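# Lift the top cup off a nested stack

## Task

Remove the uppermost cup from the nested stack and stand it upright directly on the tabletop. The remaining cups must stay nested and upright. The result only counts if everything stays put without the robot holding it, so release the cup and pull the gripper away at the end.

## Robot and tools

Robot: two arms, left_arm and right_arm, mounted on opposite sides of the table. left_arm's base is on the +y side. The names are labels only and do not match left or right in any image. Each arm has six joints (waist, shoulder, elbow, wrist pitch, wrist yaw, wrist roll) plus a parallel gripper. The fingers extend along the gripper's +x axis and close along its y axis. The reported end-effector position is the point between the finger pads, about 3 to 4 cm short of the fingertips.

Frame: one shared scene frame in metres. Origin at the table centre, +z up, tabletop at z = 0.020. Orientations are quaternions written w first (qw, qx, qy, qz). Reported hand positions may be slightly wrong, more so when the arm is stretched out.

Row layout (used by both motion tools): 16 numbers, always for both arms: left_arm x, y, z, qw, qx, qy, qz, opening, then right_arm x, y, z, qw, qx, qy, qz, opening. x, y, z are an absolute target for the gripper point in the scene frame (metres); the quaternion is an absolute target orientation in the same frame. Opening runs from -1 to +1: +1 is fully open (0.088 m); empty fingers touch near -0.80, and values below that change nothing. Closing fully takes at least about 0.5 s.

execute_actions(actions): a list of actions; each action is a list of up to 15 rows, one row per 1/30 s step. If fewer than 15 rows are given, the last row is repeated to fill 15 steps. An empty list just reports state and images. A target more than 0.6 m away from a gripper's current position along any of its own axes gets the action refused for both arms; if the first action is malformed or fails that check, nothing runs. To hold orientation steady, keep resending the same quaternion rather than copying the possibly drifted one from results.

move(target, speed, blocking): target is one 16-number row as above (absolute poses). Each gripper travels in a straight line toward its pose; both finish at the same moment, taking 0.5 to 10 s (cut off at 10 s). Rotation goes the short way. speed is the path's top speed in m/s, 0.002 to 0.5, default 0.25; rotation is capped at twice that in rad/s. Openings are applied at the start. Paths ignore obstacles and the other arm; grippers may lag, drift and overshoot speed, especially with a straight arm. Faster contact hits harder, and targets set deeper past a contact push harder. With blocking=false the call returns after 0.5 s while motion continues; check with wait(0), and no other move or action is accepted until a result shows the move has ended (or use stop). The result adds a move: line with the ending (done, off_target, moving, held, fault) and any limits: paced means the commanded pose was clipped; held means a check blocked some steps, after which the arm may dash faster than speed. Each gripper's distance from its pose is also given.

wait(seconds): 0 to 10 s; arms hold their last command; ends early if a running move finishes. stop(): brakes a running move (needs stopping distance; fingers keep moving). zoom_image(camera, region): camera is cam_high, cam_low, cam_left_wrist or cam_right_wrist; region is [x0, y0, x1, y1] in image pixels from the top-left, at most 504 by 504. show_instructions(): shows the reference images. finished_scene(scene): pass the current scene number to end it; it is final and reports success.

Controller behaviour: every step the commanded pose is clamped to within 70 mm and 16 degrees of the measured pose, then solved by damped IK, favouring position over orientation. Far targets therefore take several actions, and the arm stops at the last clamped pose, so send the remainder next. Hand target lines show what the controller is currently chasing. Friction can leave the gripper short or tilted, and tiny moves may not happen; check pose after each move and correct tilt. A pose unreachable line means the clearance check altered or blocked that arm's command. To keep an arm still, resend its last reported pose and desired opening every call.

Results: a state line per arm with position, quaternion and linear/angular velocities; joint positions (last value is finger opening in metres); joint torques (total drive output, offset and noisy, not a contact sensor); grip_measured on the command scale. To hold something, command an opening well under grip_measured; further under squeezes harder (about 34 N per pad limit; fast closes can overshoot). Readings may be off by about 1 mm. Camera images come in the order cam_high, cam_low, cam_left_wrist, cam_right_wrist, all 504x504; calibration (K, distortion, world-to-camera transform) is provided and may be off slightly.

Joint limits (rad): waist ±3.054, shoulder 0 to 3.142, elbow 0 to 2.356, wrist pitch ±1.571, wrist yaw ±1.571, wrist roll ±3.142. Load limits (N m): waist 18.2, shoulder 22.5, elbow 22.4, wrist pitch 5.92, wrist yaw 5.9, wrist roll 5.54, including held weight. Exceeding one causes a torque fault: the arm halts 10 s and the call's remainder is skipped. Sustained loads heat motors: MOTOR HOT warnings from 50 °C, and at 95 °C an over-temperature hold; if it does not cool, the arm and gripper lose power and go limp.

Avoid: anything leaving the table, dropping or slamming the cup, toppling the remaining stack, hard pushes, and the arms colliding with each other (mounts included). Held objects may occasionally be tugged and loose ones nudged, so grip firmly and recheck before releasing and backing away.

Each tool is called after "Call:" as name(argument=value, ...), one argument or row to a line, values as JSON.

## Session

Call:
show_instructions(
)

Call:
execute_actions(
  actions=[],
)

Reference images for this scene: manual page 1, manual page 2, manual page 3, manual page 4.

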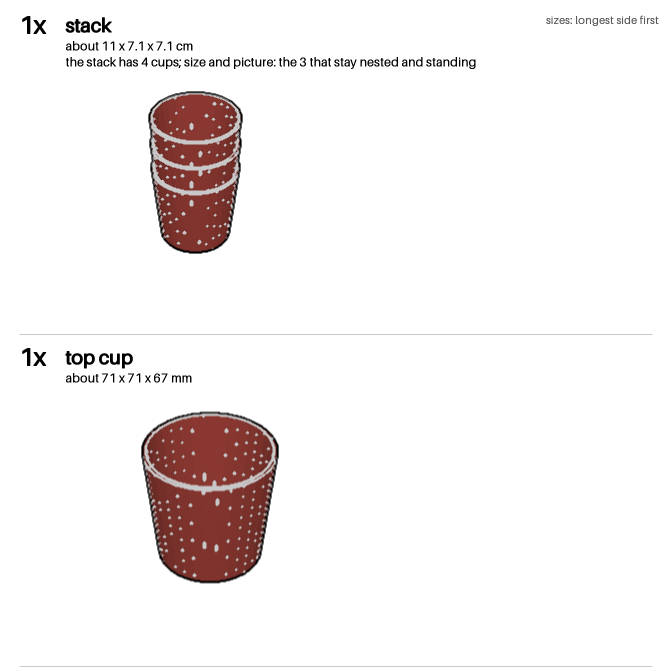

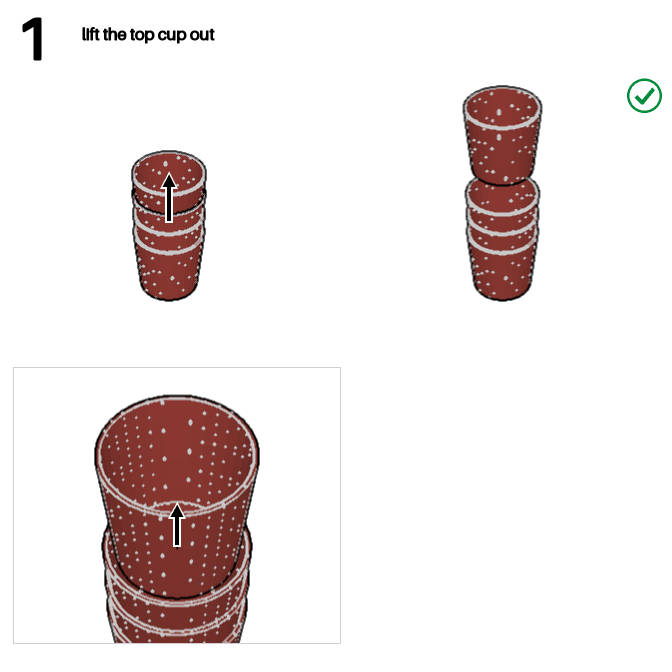

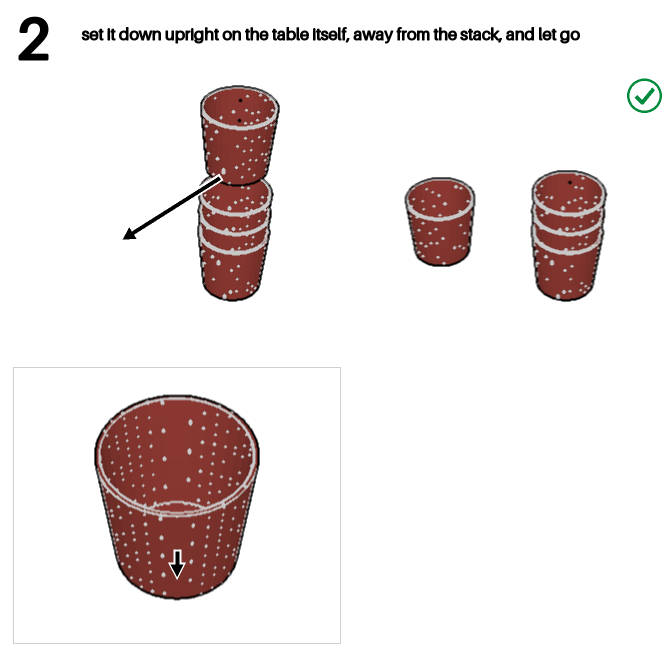

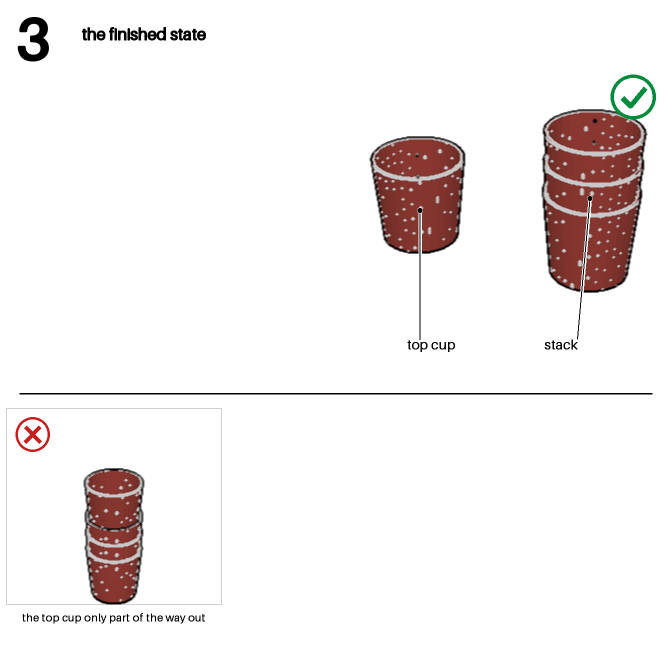

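Scene clock: 0.00 s.
left_arm: end_effector_position=(-0.0032, +0.1604, +0.4155) grip_measured=+0.992 end_effector_quat_wxyz=(+0.601, -0.013, -0.012, -0.799) end_effector_velocity=(-0.002, -0.000, -0.003) end_effector_angular_velocity=(+0.014, +0.003, -0.010) | right_arm: end_effector_position=(+0.0785, -0.1747, +0.3847) grip_measured=+1.000 end_effector_quat_wxyz=(+0.720, +0.014, -0.020, +0.694) end_effector_velocity=(-0.001, -0.001, -0.001) end_effector_angular_velocity=(-0.002, +0.006, +0.015)
Joint positions: left_arm=[-0.006  0.851  0.643  0.242 -0.     0.003  0.088] | right_arm=[ 0.001  0.849  0.653  0.244 -0.008 -0.007  0.088]
Joint velocities: left_arm=[-0.002  0.002 -0.002 -0.007  0.007 -0.007 -0.   ] | right_arm=[-0.007 -0.007 -0.002 -0.007 -0.022  0.007  0.   ]
Joint torques (N m, as the arm reports them, + toward a larger angle): no reading
Heat: left arm: hottest elbow 28 °C (+0.0 °C/min); right arm: hottest elbow 26 °C (+0.0 °C/min).
Hand target (left_arm): -0.003, +0.160, +0.416; -0.601, +0.013, +0.012, +0.799
Hand target (right_arm): +0.078, -0.175, +0.385; +0.720, +0.014, -0.020, +0.694

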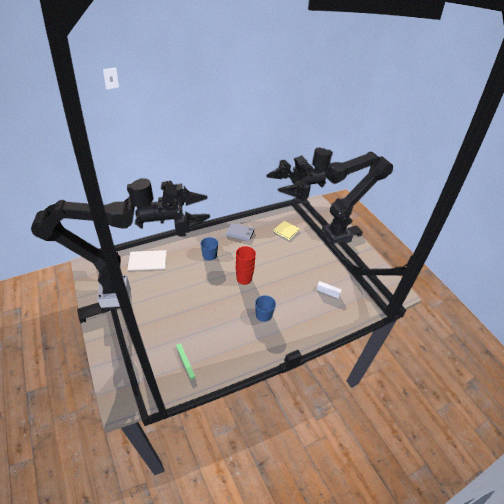

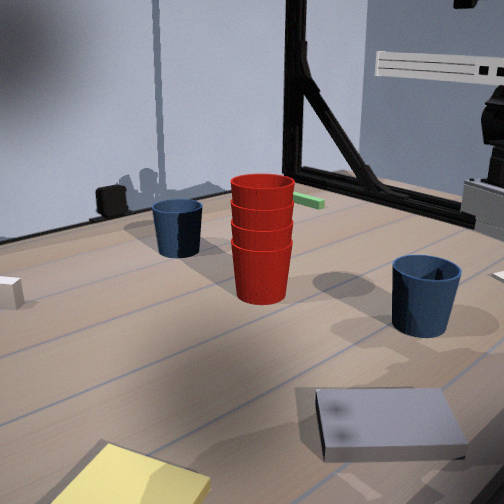

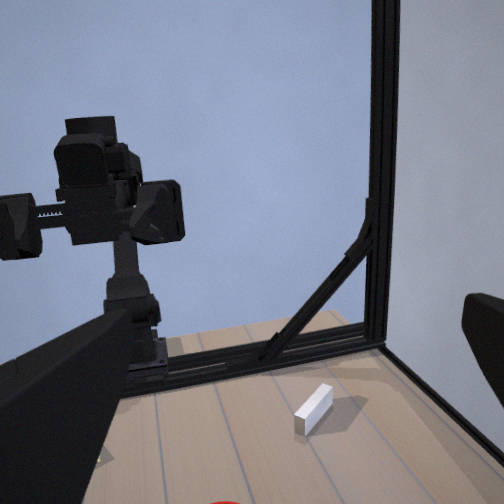

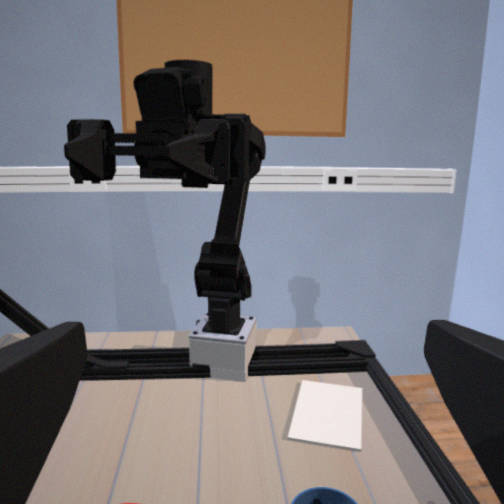

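Call:
move(
  target=[0.041,-0.005,0.215,0.545,0.36,0.45,-0.609,-0.2,0.078,-0.23,0.385,0.72,0.014,-0.02,0.694,1],
  speed=0.35,
)

Scene clock: 4.10 s.
left_arm: end_effector_position=(+0.0396, +0.0014, +0.2178) grip_measured=-0.200 end_effector_quat_wxyz=(+0.543, +0.361, +0.449, -0.611) end_effector_velocity=(+0.002, -0.002, -0.007) end_effector_angular_velocity=(+0.019, -0.014, +0.026) | right_arm: end_effector_position=(+0.0778, -0.2299, +0.3886) grip_measured=+1.000 end_effector_quat_wxyz=(+0.720, +0.016, -0.023, +0.693) end_effector_velocity=(-0.000, -0.000, -0.005) end_effector_angular_velocity=(-0.021, +0.023, +0.006)
Joint positions: left_arm=[ 0.221  2.03   1.722 -0.906  0.131 -0.098  0.029] | right_arm=[-0.015  0.58   0.608  0.027 -0.022 -0.007  0.088]
Joint velocities: left_arm=[-0.002  0.022  0.012 -0.007 -0.022 -0.022 -0.   ] | right_arm=[-0.002 -0.002 -0.002 -0.022 -0.007  0.022  0.   ]
Joint torques (N m, as the arm reports them, + toward a larger angle): left_arm=[ 0.28 -8.44  7.75  0.84  0.26 -0.04] | right_arm=[-0.47 -0.54  6.34  1.55 -0.16  0.05]
Heat: left arm: hottest elbow 28 °C (+0.0 °C/min); right arm: hottest elbow 26 °C (+0.0 °C/min).
Hand target (left_arm): +0.040, -0.002, +0.217; +0.543, +0.359, +0.451, -0.611
Hand target (right_arm): +0.078, -0.230, +0.385; +0.720, +0.014, -0.020, +0.694
Off the commanded pose (left_arm): 0.007 m, 0 deg.
Off the commanded pose (right_arm): 0.004 m, 0 deg.
move: done
camera_calibration (this result's frames):
cam_left_wrist: T_world_to_cam=[[-0.988947, 0.0476513, 0.140403, 0.0191172], [0.0486062, 0.998812, 0.00337802, 0.023499], [-0.140075, 0.0101651, -0.990089, 0.301992], [0, 0, 0, 1]] pos_world=[0.0600652, -0.0274518, 0.296235]
cam_right_wrist: T_world_to_cam=[[0.995585, -0.0852675, 0.039248, -0.109808], [0.0174326, -0.242892, -0.969897, 0.351323], [0.0922337, 0.966298, -0.240334, 0.385859], [0, 0, 0, 1]] pos_world=[0.0676091, -0.296884, 0.437791]

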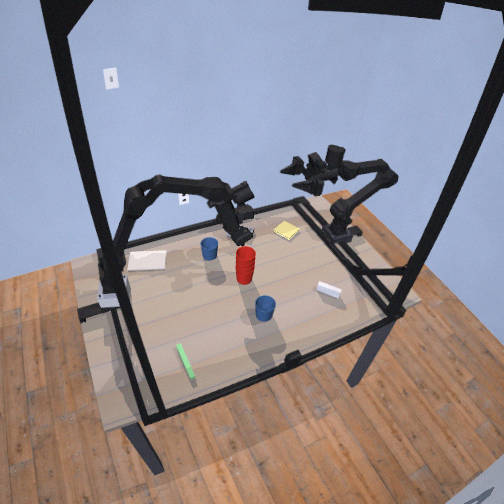

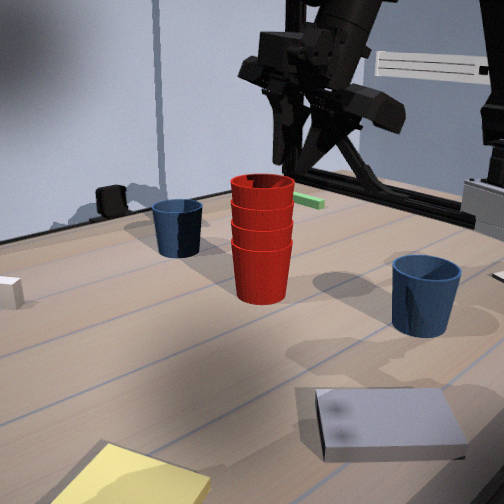

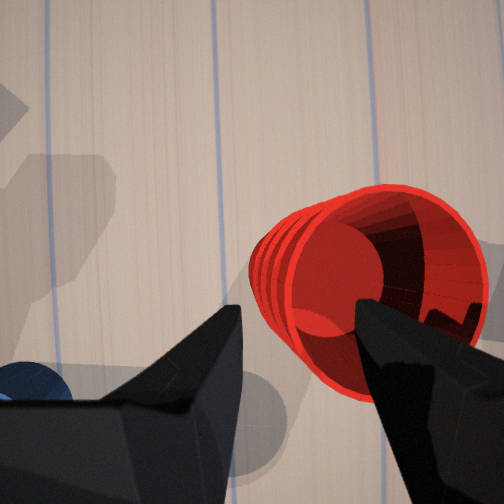

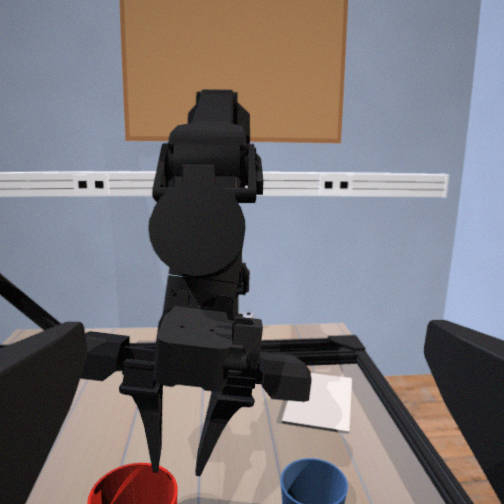

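Call:
move(
  target=[0.031,-0.007,0.174,0.545,0.36,0.45,-0.609,-0.3,0.078,-0.23,0.385,0.72,0.014,-0.02,0.694,1],
  speed=0.07,
)

Call:
zoom_image(
  camera="cam_low",
  region=[180,120,370,310],
)

Scene clock: 7.23 s.
left_arm: end_effector_position=(+0.0320, -0.0084, +0.1817) grip_measured=-0.300 end_effector_quat_wxyz=(+0.547, +0.355, +0.446, -0.614) end_effector_velocity=(+0.002, -0.001, +0.001) end_effector_angular_velocity=(-0.010, -0.022, -0.001) | right_arm: end_effector_position=(+0.0778, -0.2299, +0.3883) grip_measured=+1.000 end_effector_quat_wxyz=(+0.720, +0.016, -0.022, +0.693) end_effector_velocity=(-0.001, -0.001, +0.003) end_effector_angular_velocity=(+0.012, -0.008, +0.004)
Joint positions: left_arm=[ 0.205  2.077  1.642 -0.76   0.126 -0.119  0.024] | right_arm=[-0.015  0.58   0.608  0.027 -0.022 -0.007  0.088]
Joint velocities: left_arm=[-0.002 -0.002 -0.002  0.007 -0.022  0.007 -0.   ] | right_arm=[-0.002 -0.002  0.002  0.007 -0.007 -0.007  0.   ]
Joint torques (N m, as the arm reports them, + toward a larger angle): left_arm=[-0.34 -8.92  5.31  1.16 -0.17 -0.12] | right_arm=[-0.36 -0.61  6.33  1.65 -0.15  0.05]
Heat: left arm: hottest elbow 29 °C (+8.3 °C/min); right arm: hottest elbow 27 °C (+8.3 °C/min).
Hand target (left_arm): +0.031, -0.007, +0.174; +0.545, +0.360, +0.450, -0.609
Hand target (right_arm): +0.078, -0.230, +0.385; +0.720, +0.014, -0.020, +0.694
Off the commanded pose (left_arm): 0.008 m, 1 deg.
Off the commanded pose (right_arm): 0.003 m, 0 deg.
move: done
camera_calibration (this result's frames):
cam_left_wrist: T_world_to_cam=[[-0.988684, 0.0450124, 0.143103, 0.0166834], [0.0436594, 0.998967, -0.0125823, 0.0368861], [-0.143521, -0.00619213, -0.989628, 0.265148], [0, 0, 0, 1]] pos_world=[0.0529386, -0.0359571, 0.260475]
cam_right_wrist: T_world_to_cam=[[0.995587, -0.0852376, 0.0392673, -0.109797], [0.0173881, -0.243631, -0.969712, 0.350842], [0.0922227, 0.966115, -0.241074, 0.386009], [0, 0, 0, 1]] pos_world=[0.0676134, -0.296812, 0.437584]

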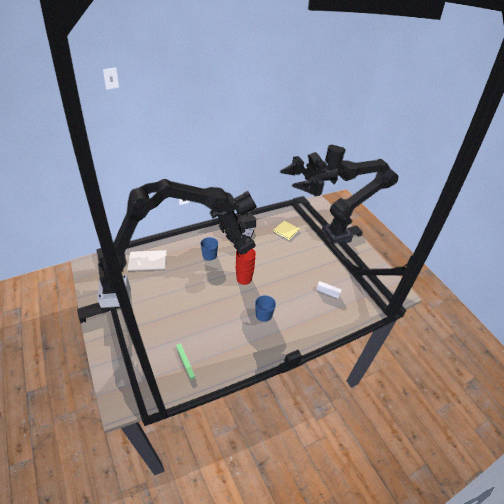

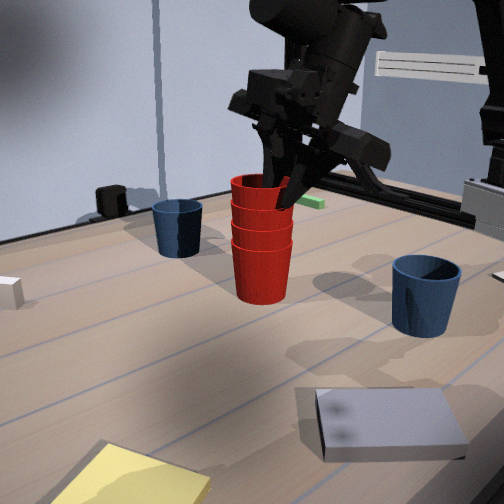

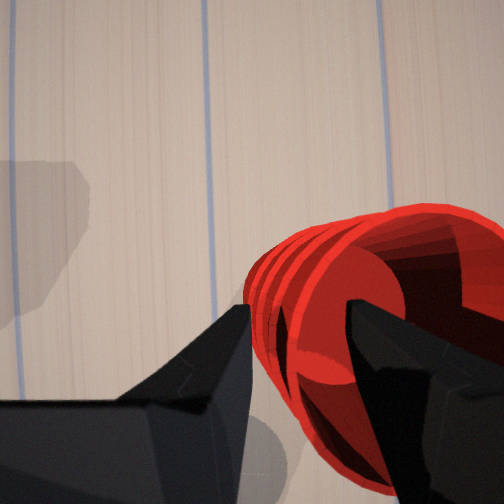

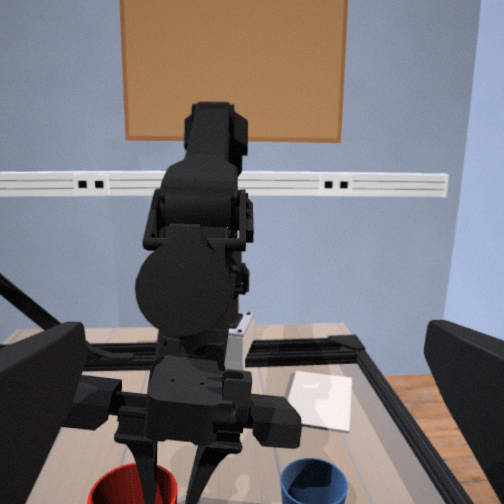

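Region (180, 120, 370, 310) of cam_low's 504x504 image, scaled by 2.653, with more detail than that image has.

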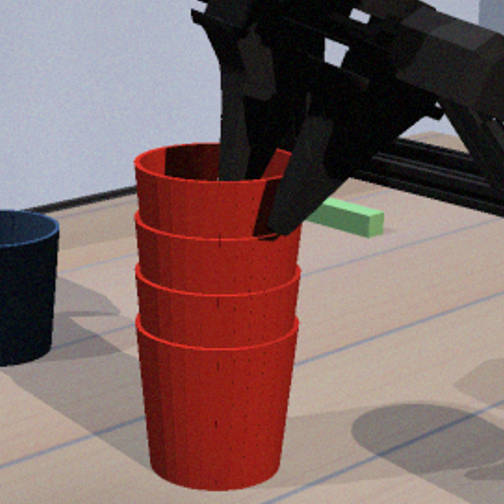

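Call:
execute_actions(
  actions=[
    [[0.034,-0.008,0.179,0.545,0.36,0.45,-0.609,-1,0.078,-0.23,0.385,0.72,0.014,-0.02,0.694,1]],
  ],
)

Call:
move(
  target=[0.034,-0.011,0.206,0.548,0.355,0.445,-0.613,-1,0.078,-0.23,0.385,0.72,0.014,-0.02,0.694,1],
  speed=0.04,
)

Scene clock: 9.57 s.
left_arm: end_effector_position=(+0.0331, -0.0054, +0.1797) grip_measured=-0.727 end_effector_quat_wxyz=(+0.545, +0.361, +0.450, -0.609) end_effector_velocity=(+0.004, +0.000, +0.003) end_effector_angular_velocity=(-0.004, -0.032, +0.017) | right_arm: end_effector_position=(+0.0778, -0.2299, +0.3883) grip_measured=+1.000 end_effector_quat_wxyz=(+0.720, +0.016, -0.022, +0.693) end_effector_velocity=(+0.003, -0.000, -0.002) end_effector_angular_velocity=(-0.008, -0.006, -0.015)
Joint positions: left_arm=[ 0.205  2.078  1.642 -0.775  0.123 -0.117  0.003] | right_arm=[-0.015  0.58   0.608  0.027 -0.022 -0.007  0.088]
Joint velocities: left_arm=[-0.002 -0.007  0.002 -0.007 -0.037 -0.007 -0.   ] | right_arm=[-0.007 -0.002 -0.002 -0.007  0.007 -0.007  0.   ]
Joint torques (N m, as the arm reports them, + toward a larger angle): left_arm=[ 0.19 -8.99  7.41  0.74  0.1   0.07] | right_arm=[-0.4  -0.65  6.44  1.68 -0.17  0.04]
Heat: left arm: hottest elbow 29 °C (+6.3 °C/min); right arm: hottest elbow 27 °C (+6.3 °C/min).
Hand target (left_arm): +0.034, -0.008, +0.179; +0.545, +0.360, +0.450, -0.609
Hand target (right_arm): +0.078, -0.230, +0.385; +0.720, +0.014, -0.020, +0.694
Off the commanded pose (left_arm): 0.003 m, 0 deg.
Off the commanded pose (right_arm): 0.003 m, 0 deg.
camera_calibration (this result's frames):
cam_left_wrist: T_world_to_cam=[[-0.989345, 0.0422656, 0.139317, 0.0185316], [0.043232, 0.999057, 0.00391653, 0.0308473], [-0.13902, 0.00989775, -0.99024, 0.263447], [0, 0, 0, 1]] pos_world=[0.0536249, -0.034209, 0.258173]
cam_right_wrist: T_world_to_cam=[[0.995587, -0.0852376, 0.0392673, -0.109797], [0.0173881, -0.243631, -0.969712, 0.350842], [0.0922227, 0.966115, -0.241074, 0.386009], [0, 0, 0, 1]] pos_world=[0.0676134, -0.296812, 0.437584]

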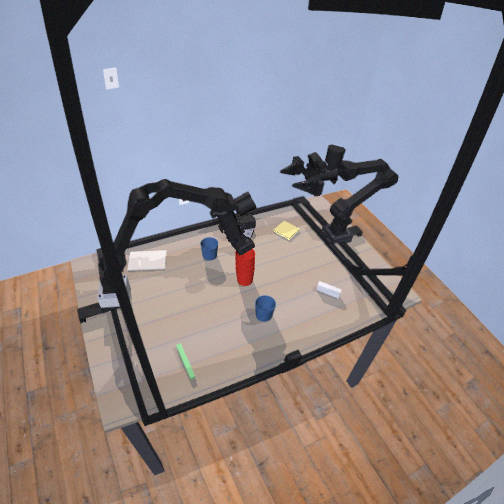

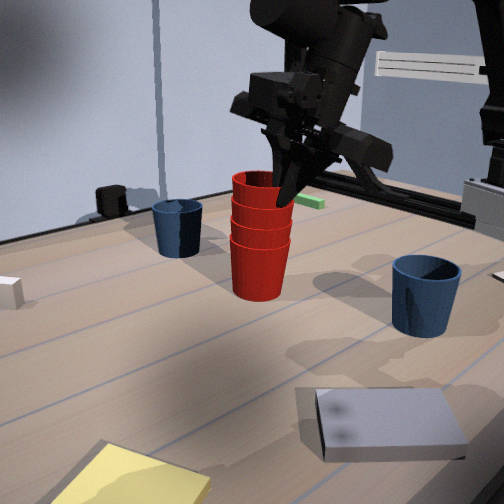

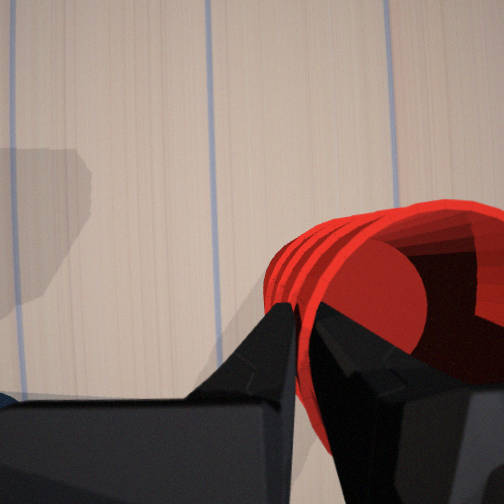

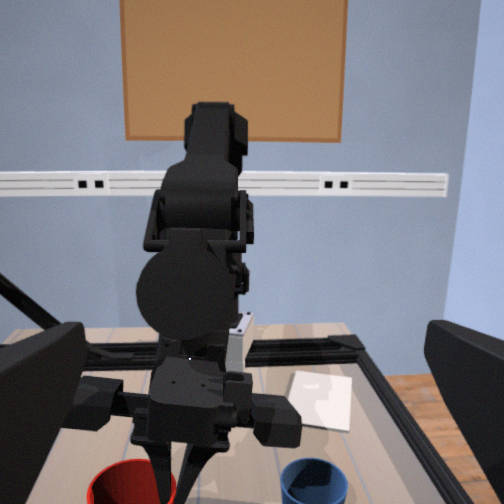

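Scene clock: 10.57 s.
left_arm: end_effector_position=(+0.0329, -0.0071, +0.1972) grip_measured=-0.728 end_effector_quat_wxyz=(+0.544, +0.362, +0.451, -0.608) end_effector_velocity=(+0.000, +0.004, +0.000) end_effector_angular_velocity=(+0.019, +0.008, +0.007) | right_arm: end_effector_position=(+0.0778, -0.2299, +0.3881) grip_measured=+1.000 end_effector_quat_wxyz=(+0.720, +0.016, -0.022, +0.693) end_effector_velocity=(-0.000, -0.000, -0.002) end_effector_angular_velocity=(-0.007, +0.007, +0.005)
Joint positions: left_arm=[ 0.205  2.078  1.714 -0.853  0.123 -0.117  0.003] | right_arm=[-0.015  0.58   0.608  0.027 -0.022 -0.007  0.088]
Joint velocities: left_arm=[ 0.002 -0.002  0.002 -0.022  0.007 -0.007 -0.   ] | right_arm=[-0.002 -0.002 -0.002 -0.007 -0.007  0.007  0.   ]
Joint torques (N m, as the arm reports them, + toward a larger angle): left_arm=[  0.23 -11.05   7.9    0.9    0.07   0.08] | right_arm=[-0.51 -0.51  6.32  1.69 -0.19  0.03]
Heat: left arm: hottest elbow 29 °C (+5.7 °C/min); right arm: hottest elbow 27 °C (+5.7 °C/min).
Hand target (left_arm): +0.034, -0.011, +0.206; +0.548, +0.355, +0.445, -0.613
Hand target (right_arm): +0.078, -0.230, +0.385; +0.720, +0.014, -0.020, +0.694
Off the commanded pose (left_arm): 0.010 m, 1 deg.
Off the commanded pose (right_arm): 0.003 m, 0 deg.
move: off_target (left_arm)
camera_calibration (this result's frames):
cam_left_wrist: T_world_to_cam=[[-0.989401, 0.0414708, 0.139161, 0.0160716], [0.0432293, 0.999019, 0.0096365, 0.0313789], [-0.138625, 0.0155502, -0.990223, 0.280817], [0, 0, 0, 1]] pos_world=[0.053473, -0.0363813, 0.275533]
cam_right_wrist: T_world_to_cam=[[0.995587, -0.0852227, 0.0392769, -0.10979], [0.0173659, -0.244, -0.96962, 0.35056], [0.0922171, 0.966023, -0.241444, 0.386061], [0, 0, 0, 1]] pos_world=[0.0676164, -0.296764, 0.437434]

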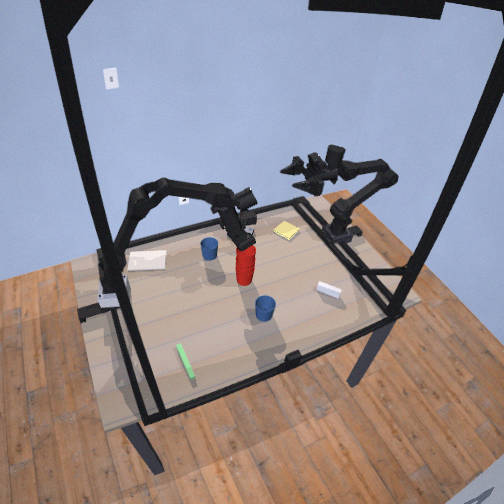

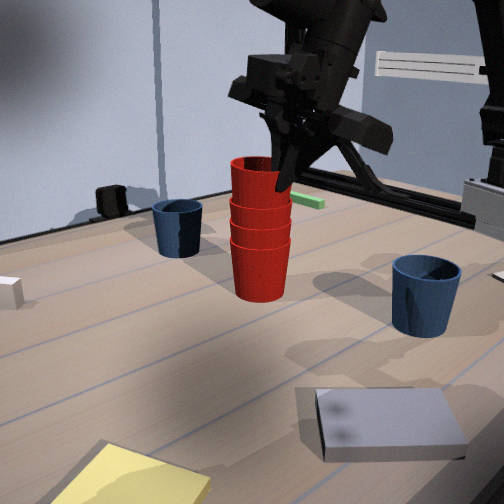

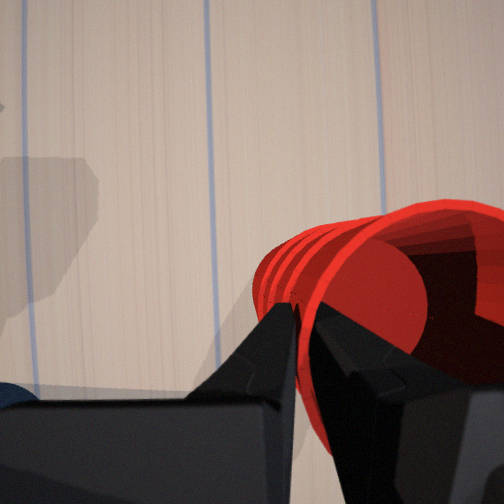

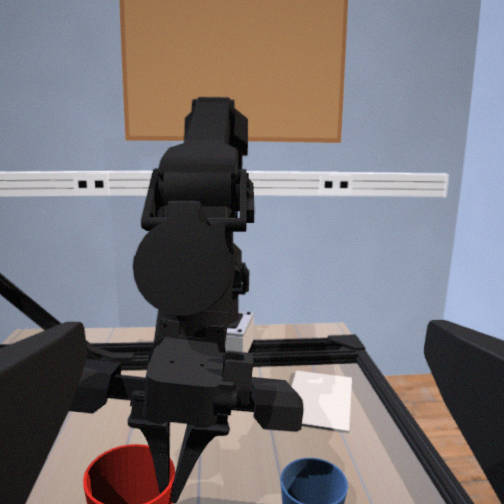

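Call:
move(
  target=[0.034,-0.009,0.252,0.548,0.355,0.445,-0.613,-1,0.078,-0.23,0.385,0.72,0.014,-0.02,0.694,1],
  speed=0.08,
)

Call:
move(
  target=[0.03,0.1,0.243,0.557,0.375,0.436,-0.599,-1,0.078,-0.23,0.385,0.72,0.014,-0.02,0.694,1],
  speed=0.18,
)

Call:
move(
  target=[0.025,0.17,0.106,0.557,0.375,0.436,-0.599,-1,0.078,-0.23,0.385,0.72,0.014,-0.02,0.694,1],
  speed=0.15,
)

Call:
move(
  target=[0.025,0.17,0.099,0.557,0.375,0.436,-0.599,-1,0.078,-0.23,0.385,0.72,0.014,-0.02,0.694,1],
  speed=0.03,
)

Scene clock: 15.60 s.
left_arm: end_effector_position=(+0.0329, -0.0071, +0.2394) grip_measured=-0.729 end_effector_quat_wxyz=(+0.543, +0.364, +0.453, -0.606) end_effector_velocity=(+0.002, +0.002, +0.003) end_effector_angular_velocity=(+0.007, -0.019, +0.012) | right_arm: end_effector_position=(+0.0779, -0.2299, +0.3881) grip_measured=+1.000 end_effector_quat_wxyz=(+0.720, +0.016, -0.022, +0.693) end_effector_velocity=(-0.000, -0.000, -0.002) end_effector_angular_velocity=(-0.008, -0.007, +0.004)
Joint positions: left_arm=[ 0.205  2.077  1.882 -1.029  0.123 -0.117  0.003] | right_arm=[-0.015  0.58   0.607  0.027 -0.023 -0.007  0.088]
Joint velocities: left_arm=[-0.002 -0.002  0.012 -0.022 -0.022 -0.007 -0.   ] | right_arm=[-0.002 -0.002 -0.002 -0.007 -0.007 -0.007  0.   ]
Joint torques (N m, as the arm reports them, + toward a larger angle): left_arm=[  0.17 -12.14   7.88   0.82   0.07   0.07] | right_arm=[-0.23 -0.6   6.54  1.69 -0.17  0.03]
Heat: left arm: hottest elbow 30 °C (+7.7 °C/min); right arm: hottest elbow 27 °C (+3.8 °C/min).
Hand target (left_arm): +0.034, -0.009, +0.252; +0.548, +0.355, +0.445, -0.613
Hand target (right_arm): +0.078, -0.230, +0.385; +0.720, +0.014, -0.020, +0.694
Off the commanded pose (left_arm): 0.013 m, 2 deg.
Off the commanded pose (right_arm): 0.003 m, 0 deg.
move: off_target (left_arm)
camera_calibration (this result's frames):
cam_left_wrist: T_world_to_cam=[[-0.989471, 0.0404653, 0.138957, 0.0102519], [0.0432226, 0.998923, 0.0168813, 0.0291665], [-0.138124, 0.0227097, -0.990155, 0.322573], [0, 0, 0, 1]] pos_world=[0.0534385, -0.0368755, 0.31748]
cam_right_wrist: T_world_to_cam=[[0.995587, -0.0852232, 0.0392975, -0.109838], [0.0173857, -0.244001, -0.969619, 0.350461], [0.0922226, 0.966023, -0.241443, 0.386092], [0, 0, 0, 1]] pos_world=[0.0676538, -0.296821, 0.437349]

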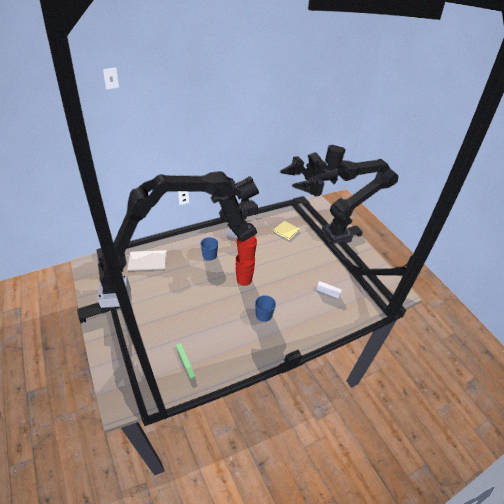

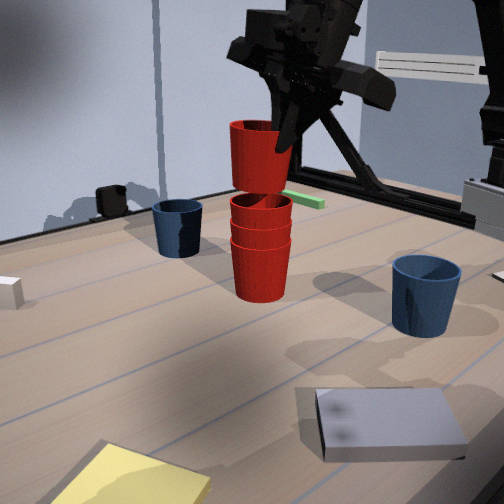

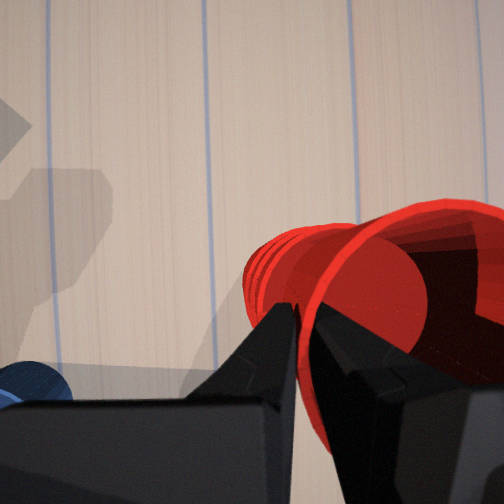

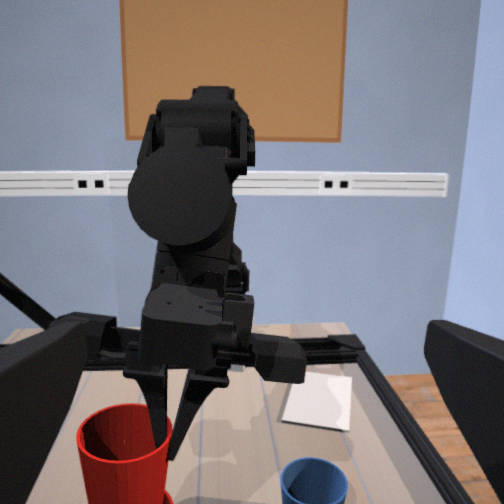

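Scene clock: 16.77 s.
left_arm: end_effector_position=(+0.0313, +0.0979, +0.2399) grip_measured=-0.729 end_effector_quat_wxyz=(+0.554, +0.378, +0.439, -0.597) end_effector_velocity=(-0.001, +0.008, -0.001) end_effector_angular_velocity=(+0.022, -0.007, +0.002) | right_arm: end_effector_position=(+0.0779, -0.2299, +0.3881) grip_measured=+1.000 end_effector_quat_wxyz=(+0.720, +0.016, -0.022, +0.693) end_effector_velocity=(-0.001, -0.001, +0.000) end_effector_angular_velocity=(-0.002, +0.007, +0.005)
Joint positions: left_arm=[ 0.155  1.664  1.347 -0.907  0.059 -0.149  0.003] | right_arm=[-0.015  0.58   0.607  0.027 -0.023 -0.007  0.088]
Joint velocities: left_arm=[-0.007 -0.012 -0.012 -0.022 -0.007 -0.007  0.   ] | right_arm=[-0.002 -0.002  0.002 -0.007 -0.007  0.007  0.   ]
Joint torques (N m, as the arm reports them, + toward a larger angle): left_arm=[-0.37 -9.18  5.32  1.17 -0.2  -0.15] | right_arm=[-0.38 -0.74  6.44  1.68 -0.17  0.05]
Heat: left arm: hottest elbow 30 °C (+7.2 °C/min); right arm: hottest elbow 28 °C (+7.2 °C/min).
Hand target (left_arm): +0.031, +0.100, +0.243; +0.557, +0.375, +0.436, -0.599
Hand target (right_arm): +0.078, -0.230, +0.385; +0.720, +0.014, -0.020, +0.694
Off the commanded pose (left_arm): 0.004 m, 1 deg.
Off the commanded pose (right_arm): 0.003 m, 0 deg.
move: done
camera_calibration (this result's frames):
cam_left_wrist: T_world_to_cam=[[-0.995123, 0.0395081, 0.0903887, 0.016203], [0.0411894, 0.99901, 0.016811, -0.07554], [-0.0896351, 0.020452, -0.995765, 0.320523], [0, 0, 0, 1]] pos_world=[0.0479655, 0.0682697, 0.318971]
cam_right_wrist: T_world_to_cam=[[0.995587, -0.0852232, 0.0392975, -0.109838], [0.0173857, -0.244001, -0.969619, 0.350461], [0.0922226, 0.966023, -0.241443, 0.386092], [0, 0, 0, 1]] pos_world=[0.0676538, -0.296821, 0.437349]

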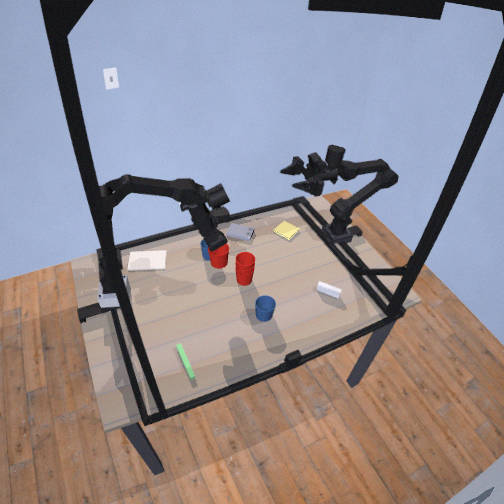

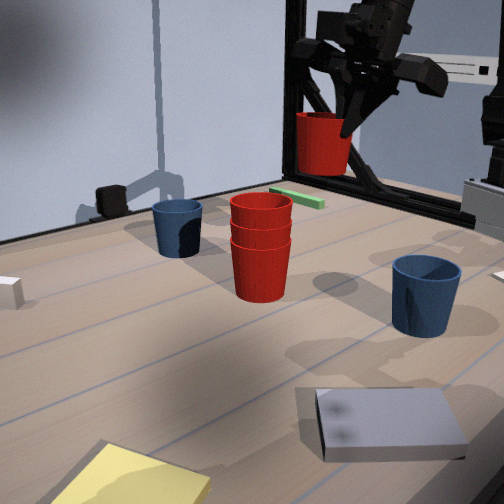

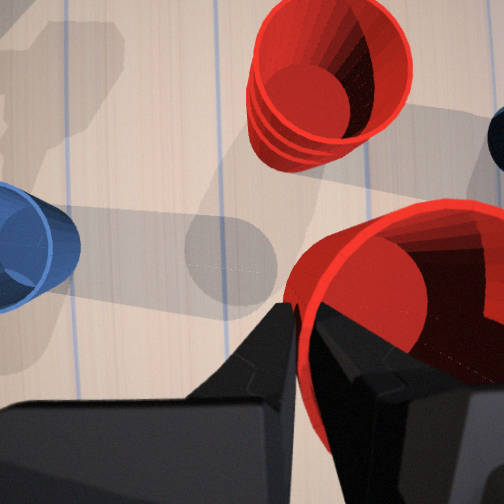

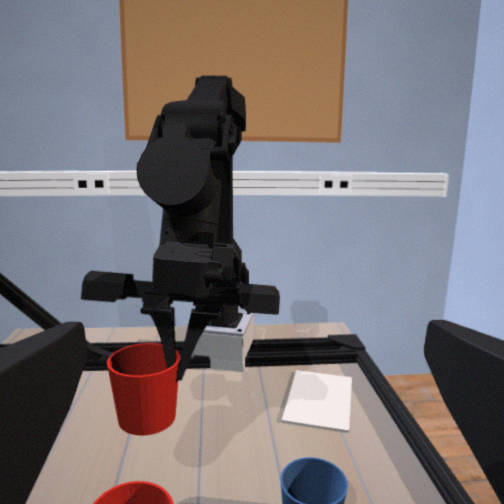

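Scene clock: 18.27 s.
left_arm: end_effector_position=(+0.0259, +0.1691, +0.1078) grip_measured=-0.730 end_effector_quat_wxyz=(+0.556, +0.375, +0.436, -0.600) end_effector_velocity=(+0.004, +0.007, -0.005) end_effector_angular_velocity=(+0.017, -0.027, -0.002) | right_arm: end_effector_position=(+0.0779, -0.2299, +0.3881) grip_measured=+1.000 end_effector_quat_wxyz=(+0.720, +0.016, -0.022, +0.693) end_effector_velocity=(-0.000, -0.000, +0.001) end_effector_angular_velocity=(+0.008, +0.006, +0.005)
Joint positions: left_arm=[ 0.099  1.584  0.69  -0.315  0.04  -0.201  0.003] | right_arm=[-0.015  0.58   0.607  0.027 -0.023 -0.007  0.088]
Joint velocities: left_arm=[-0.002 -0.002 -0.017 -0.007 -0.022  0.007  0.   ] | right_arm=[-0.002 -0.002 -0.002  0.007 -0.007  0.007  0.   ]
Joint torques (N m, as the arm reports them, + toward a larger angle): left_arm=[-0.41 -5.9   4.39  1.24 -0.22 -0.13] | right_arm=[-0.43 -0.58  6.42  1.66 -0.18  0.04]
Heat: left arm: hottest elbow 30 °C (+6.6 °C/min); right arm: hottest elbow 28 °C (+6.6 °C/min).
Hand target (left_arm): +0.026, +0.171, +0.106; +0.557, +0.375, +0.436, -0.599
Hand target (right_arm): +0.078, -0.230, +0.385; +0.720, +0.014, -0.020, +0.694
Off the commanded pose (left_arm): 0.002 m, 0 deg.
Off the commanded pose (right_arm): 0.003 m, 0 deg.
move: done
camera_calibration (this result's frames):
cam_left_wrist: T_world_to_cam=[[-0.994999, 0.0408212, 0.0911641, 0.019647], [0.0414416, 0.999129, 0.00492202, -0.142942], [-0.0908837, 0.00867539, -0.995824, 0.189049], [0, 0, 0, 1]] pos_world=[0.042654, 0.140375, 0.187172]
cam_right_wrist: T_world_to_cam=[[0.995587, -0.0852232, 0.0392975, -0.109838], [0.0173857, -0.244001, -0.969619, 0.350461], [0.0922226, 0.966023, -0.241443, 0.386092], [0, 0, 0, 1]] pos_world=[0.0676538, -0.296821, 0.437349]

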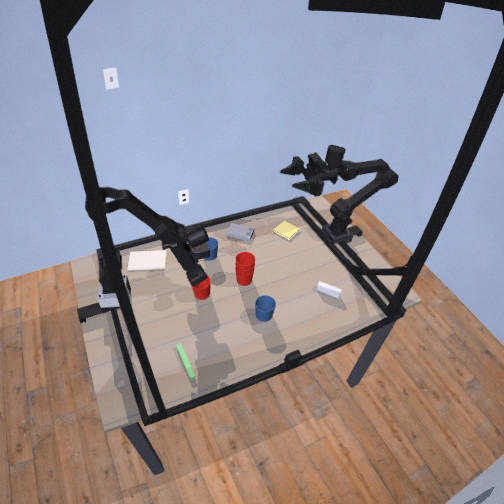

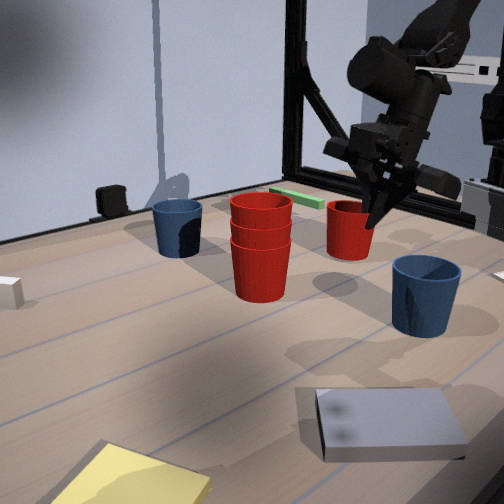

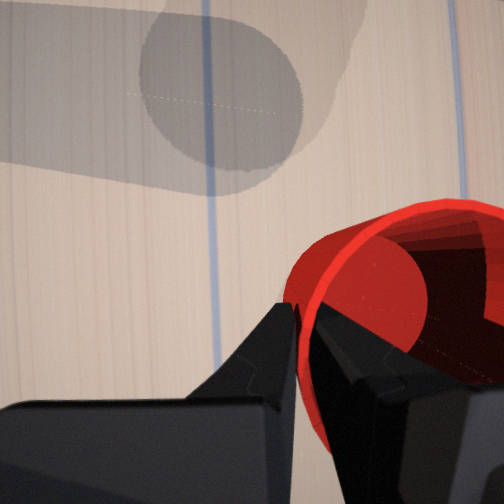

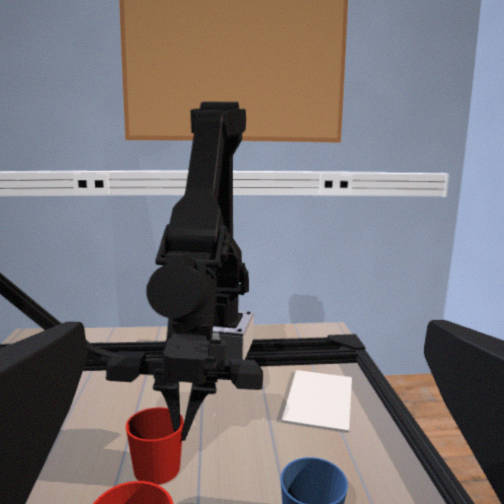

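Scene clock: 18.97 s.
left_arm: end_effector_position=(+0.0249, +0.1667, +0.1040) grip_measured=-0.730 end_effector_quat_wxyz=(+0.558, +0.370, +0.433, -0.603) end_effector_velocity=(+0.002, +0.004, -0.003) end_effector_angular_velocity=(+0.012, -0.026, -0.006) | right_arm: end_effector_position=(+0.0779, -0.2299, +0.3879) grip_measured=+1.000 end_effector_quat_wxyz=(+0.720, +0.016, -0.022, +0.693) end_effector_velocity=(-0.003, -0.000, -0.002) end_effector_angular_velocity=(-0.007, +0.007, +0.020)
Joint positions: left_arm=[ 0.097  1.598  0.679 -0.278  0.04  -0.203  0.003] | right_arm=[-0.015  0.58   0.607  0.027 -0.023 -0.007  0.088]
Joint velocities: left_arm=[-0.007  0.002 -0.007 -0.007 -0.022  0.007 -0.   ] | right_arm=[-0.002 -0.002 -0.002 -0.007 -0.022  0.007  0.   ]
Joint torques (N m, as the arm reports them, + toward a larger angle): left_arm=[-0.33 -4.5   4.23  1.23 -0.21 -0.09] | right_arm=[-0.27 -0.58  6.38  1.68 -0.16  0.06]
Heat: left arm: hottest elbow 30 °C (+6.3 °C/min); right arm: hottest elbow 28 °C (+6.3 °C/min).
Hand target (left_arm): +0.025, +0.170, +0.099; +0.557, +0.375, +0.436, -0.599
Hand target (right_arm): +0.078, -0.230, +0.385; +0.720, +0.014, -0.020, +0.694
Off the commanded pose (left_arm): 0.006 m, 1 deg.
Off the commanded pose (right_arm): 0.003 m, 0 deg.
move: done
camera_calibration (this result's frames):
cam_left_wrist: T_world_to_cam=[[-0.994718, 0.0417894, 0.0937573, 0.018651], [0.0412102, 0.999118, -0.00810624, -0.139177], [-0.0940134, -0.00419967, -0.995562, 0.187402], [0, 0, 0, 1]] pos_world=[0.0419062, 0.139062, 0.183693]
cam_right_wrist: T_world_to_cam=[[0.995588, -0.0852082, 0.0393069, -0.109831], [0.0173634, -0.244371, -0.969526, 0.350179], [0.0922171, 0.965931, -0.241813, 0.386143], [0, 0, 0, 1]] pos_world=[0.0676568, -0.296773, 0.437199]

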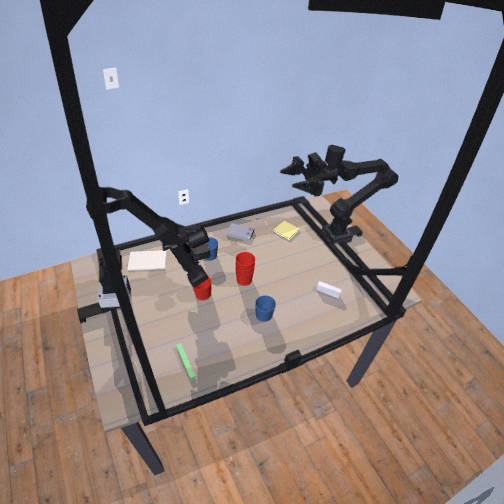

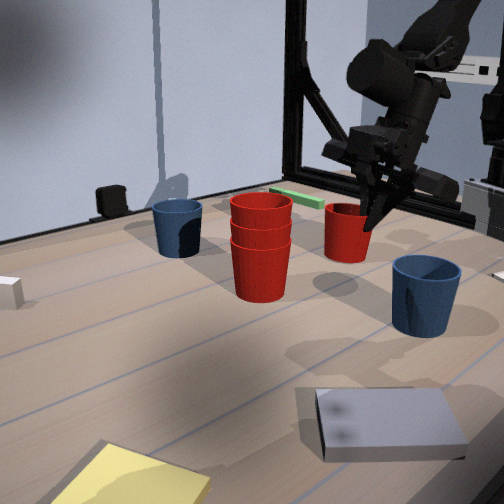

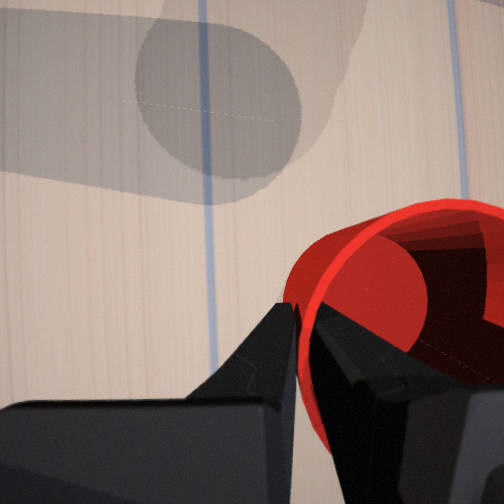

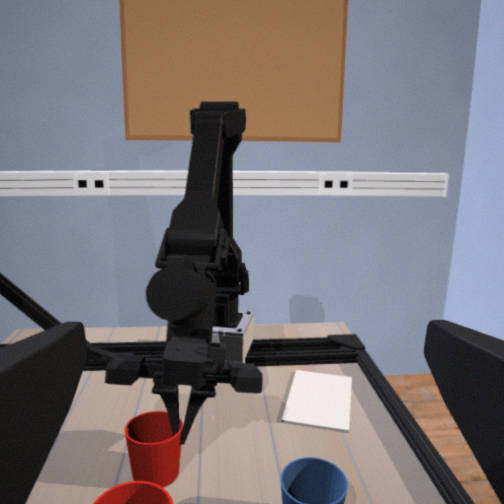

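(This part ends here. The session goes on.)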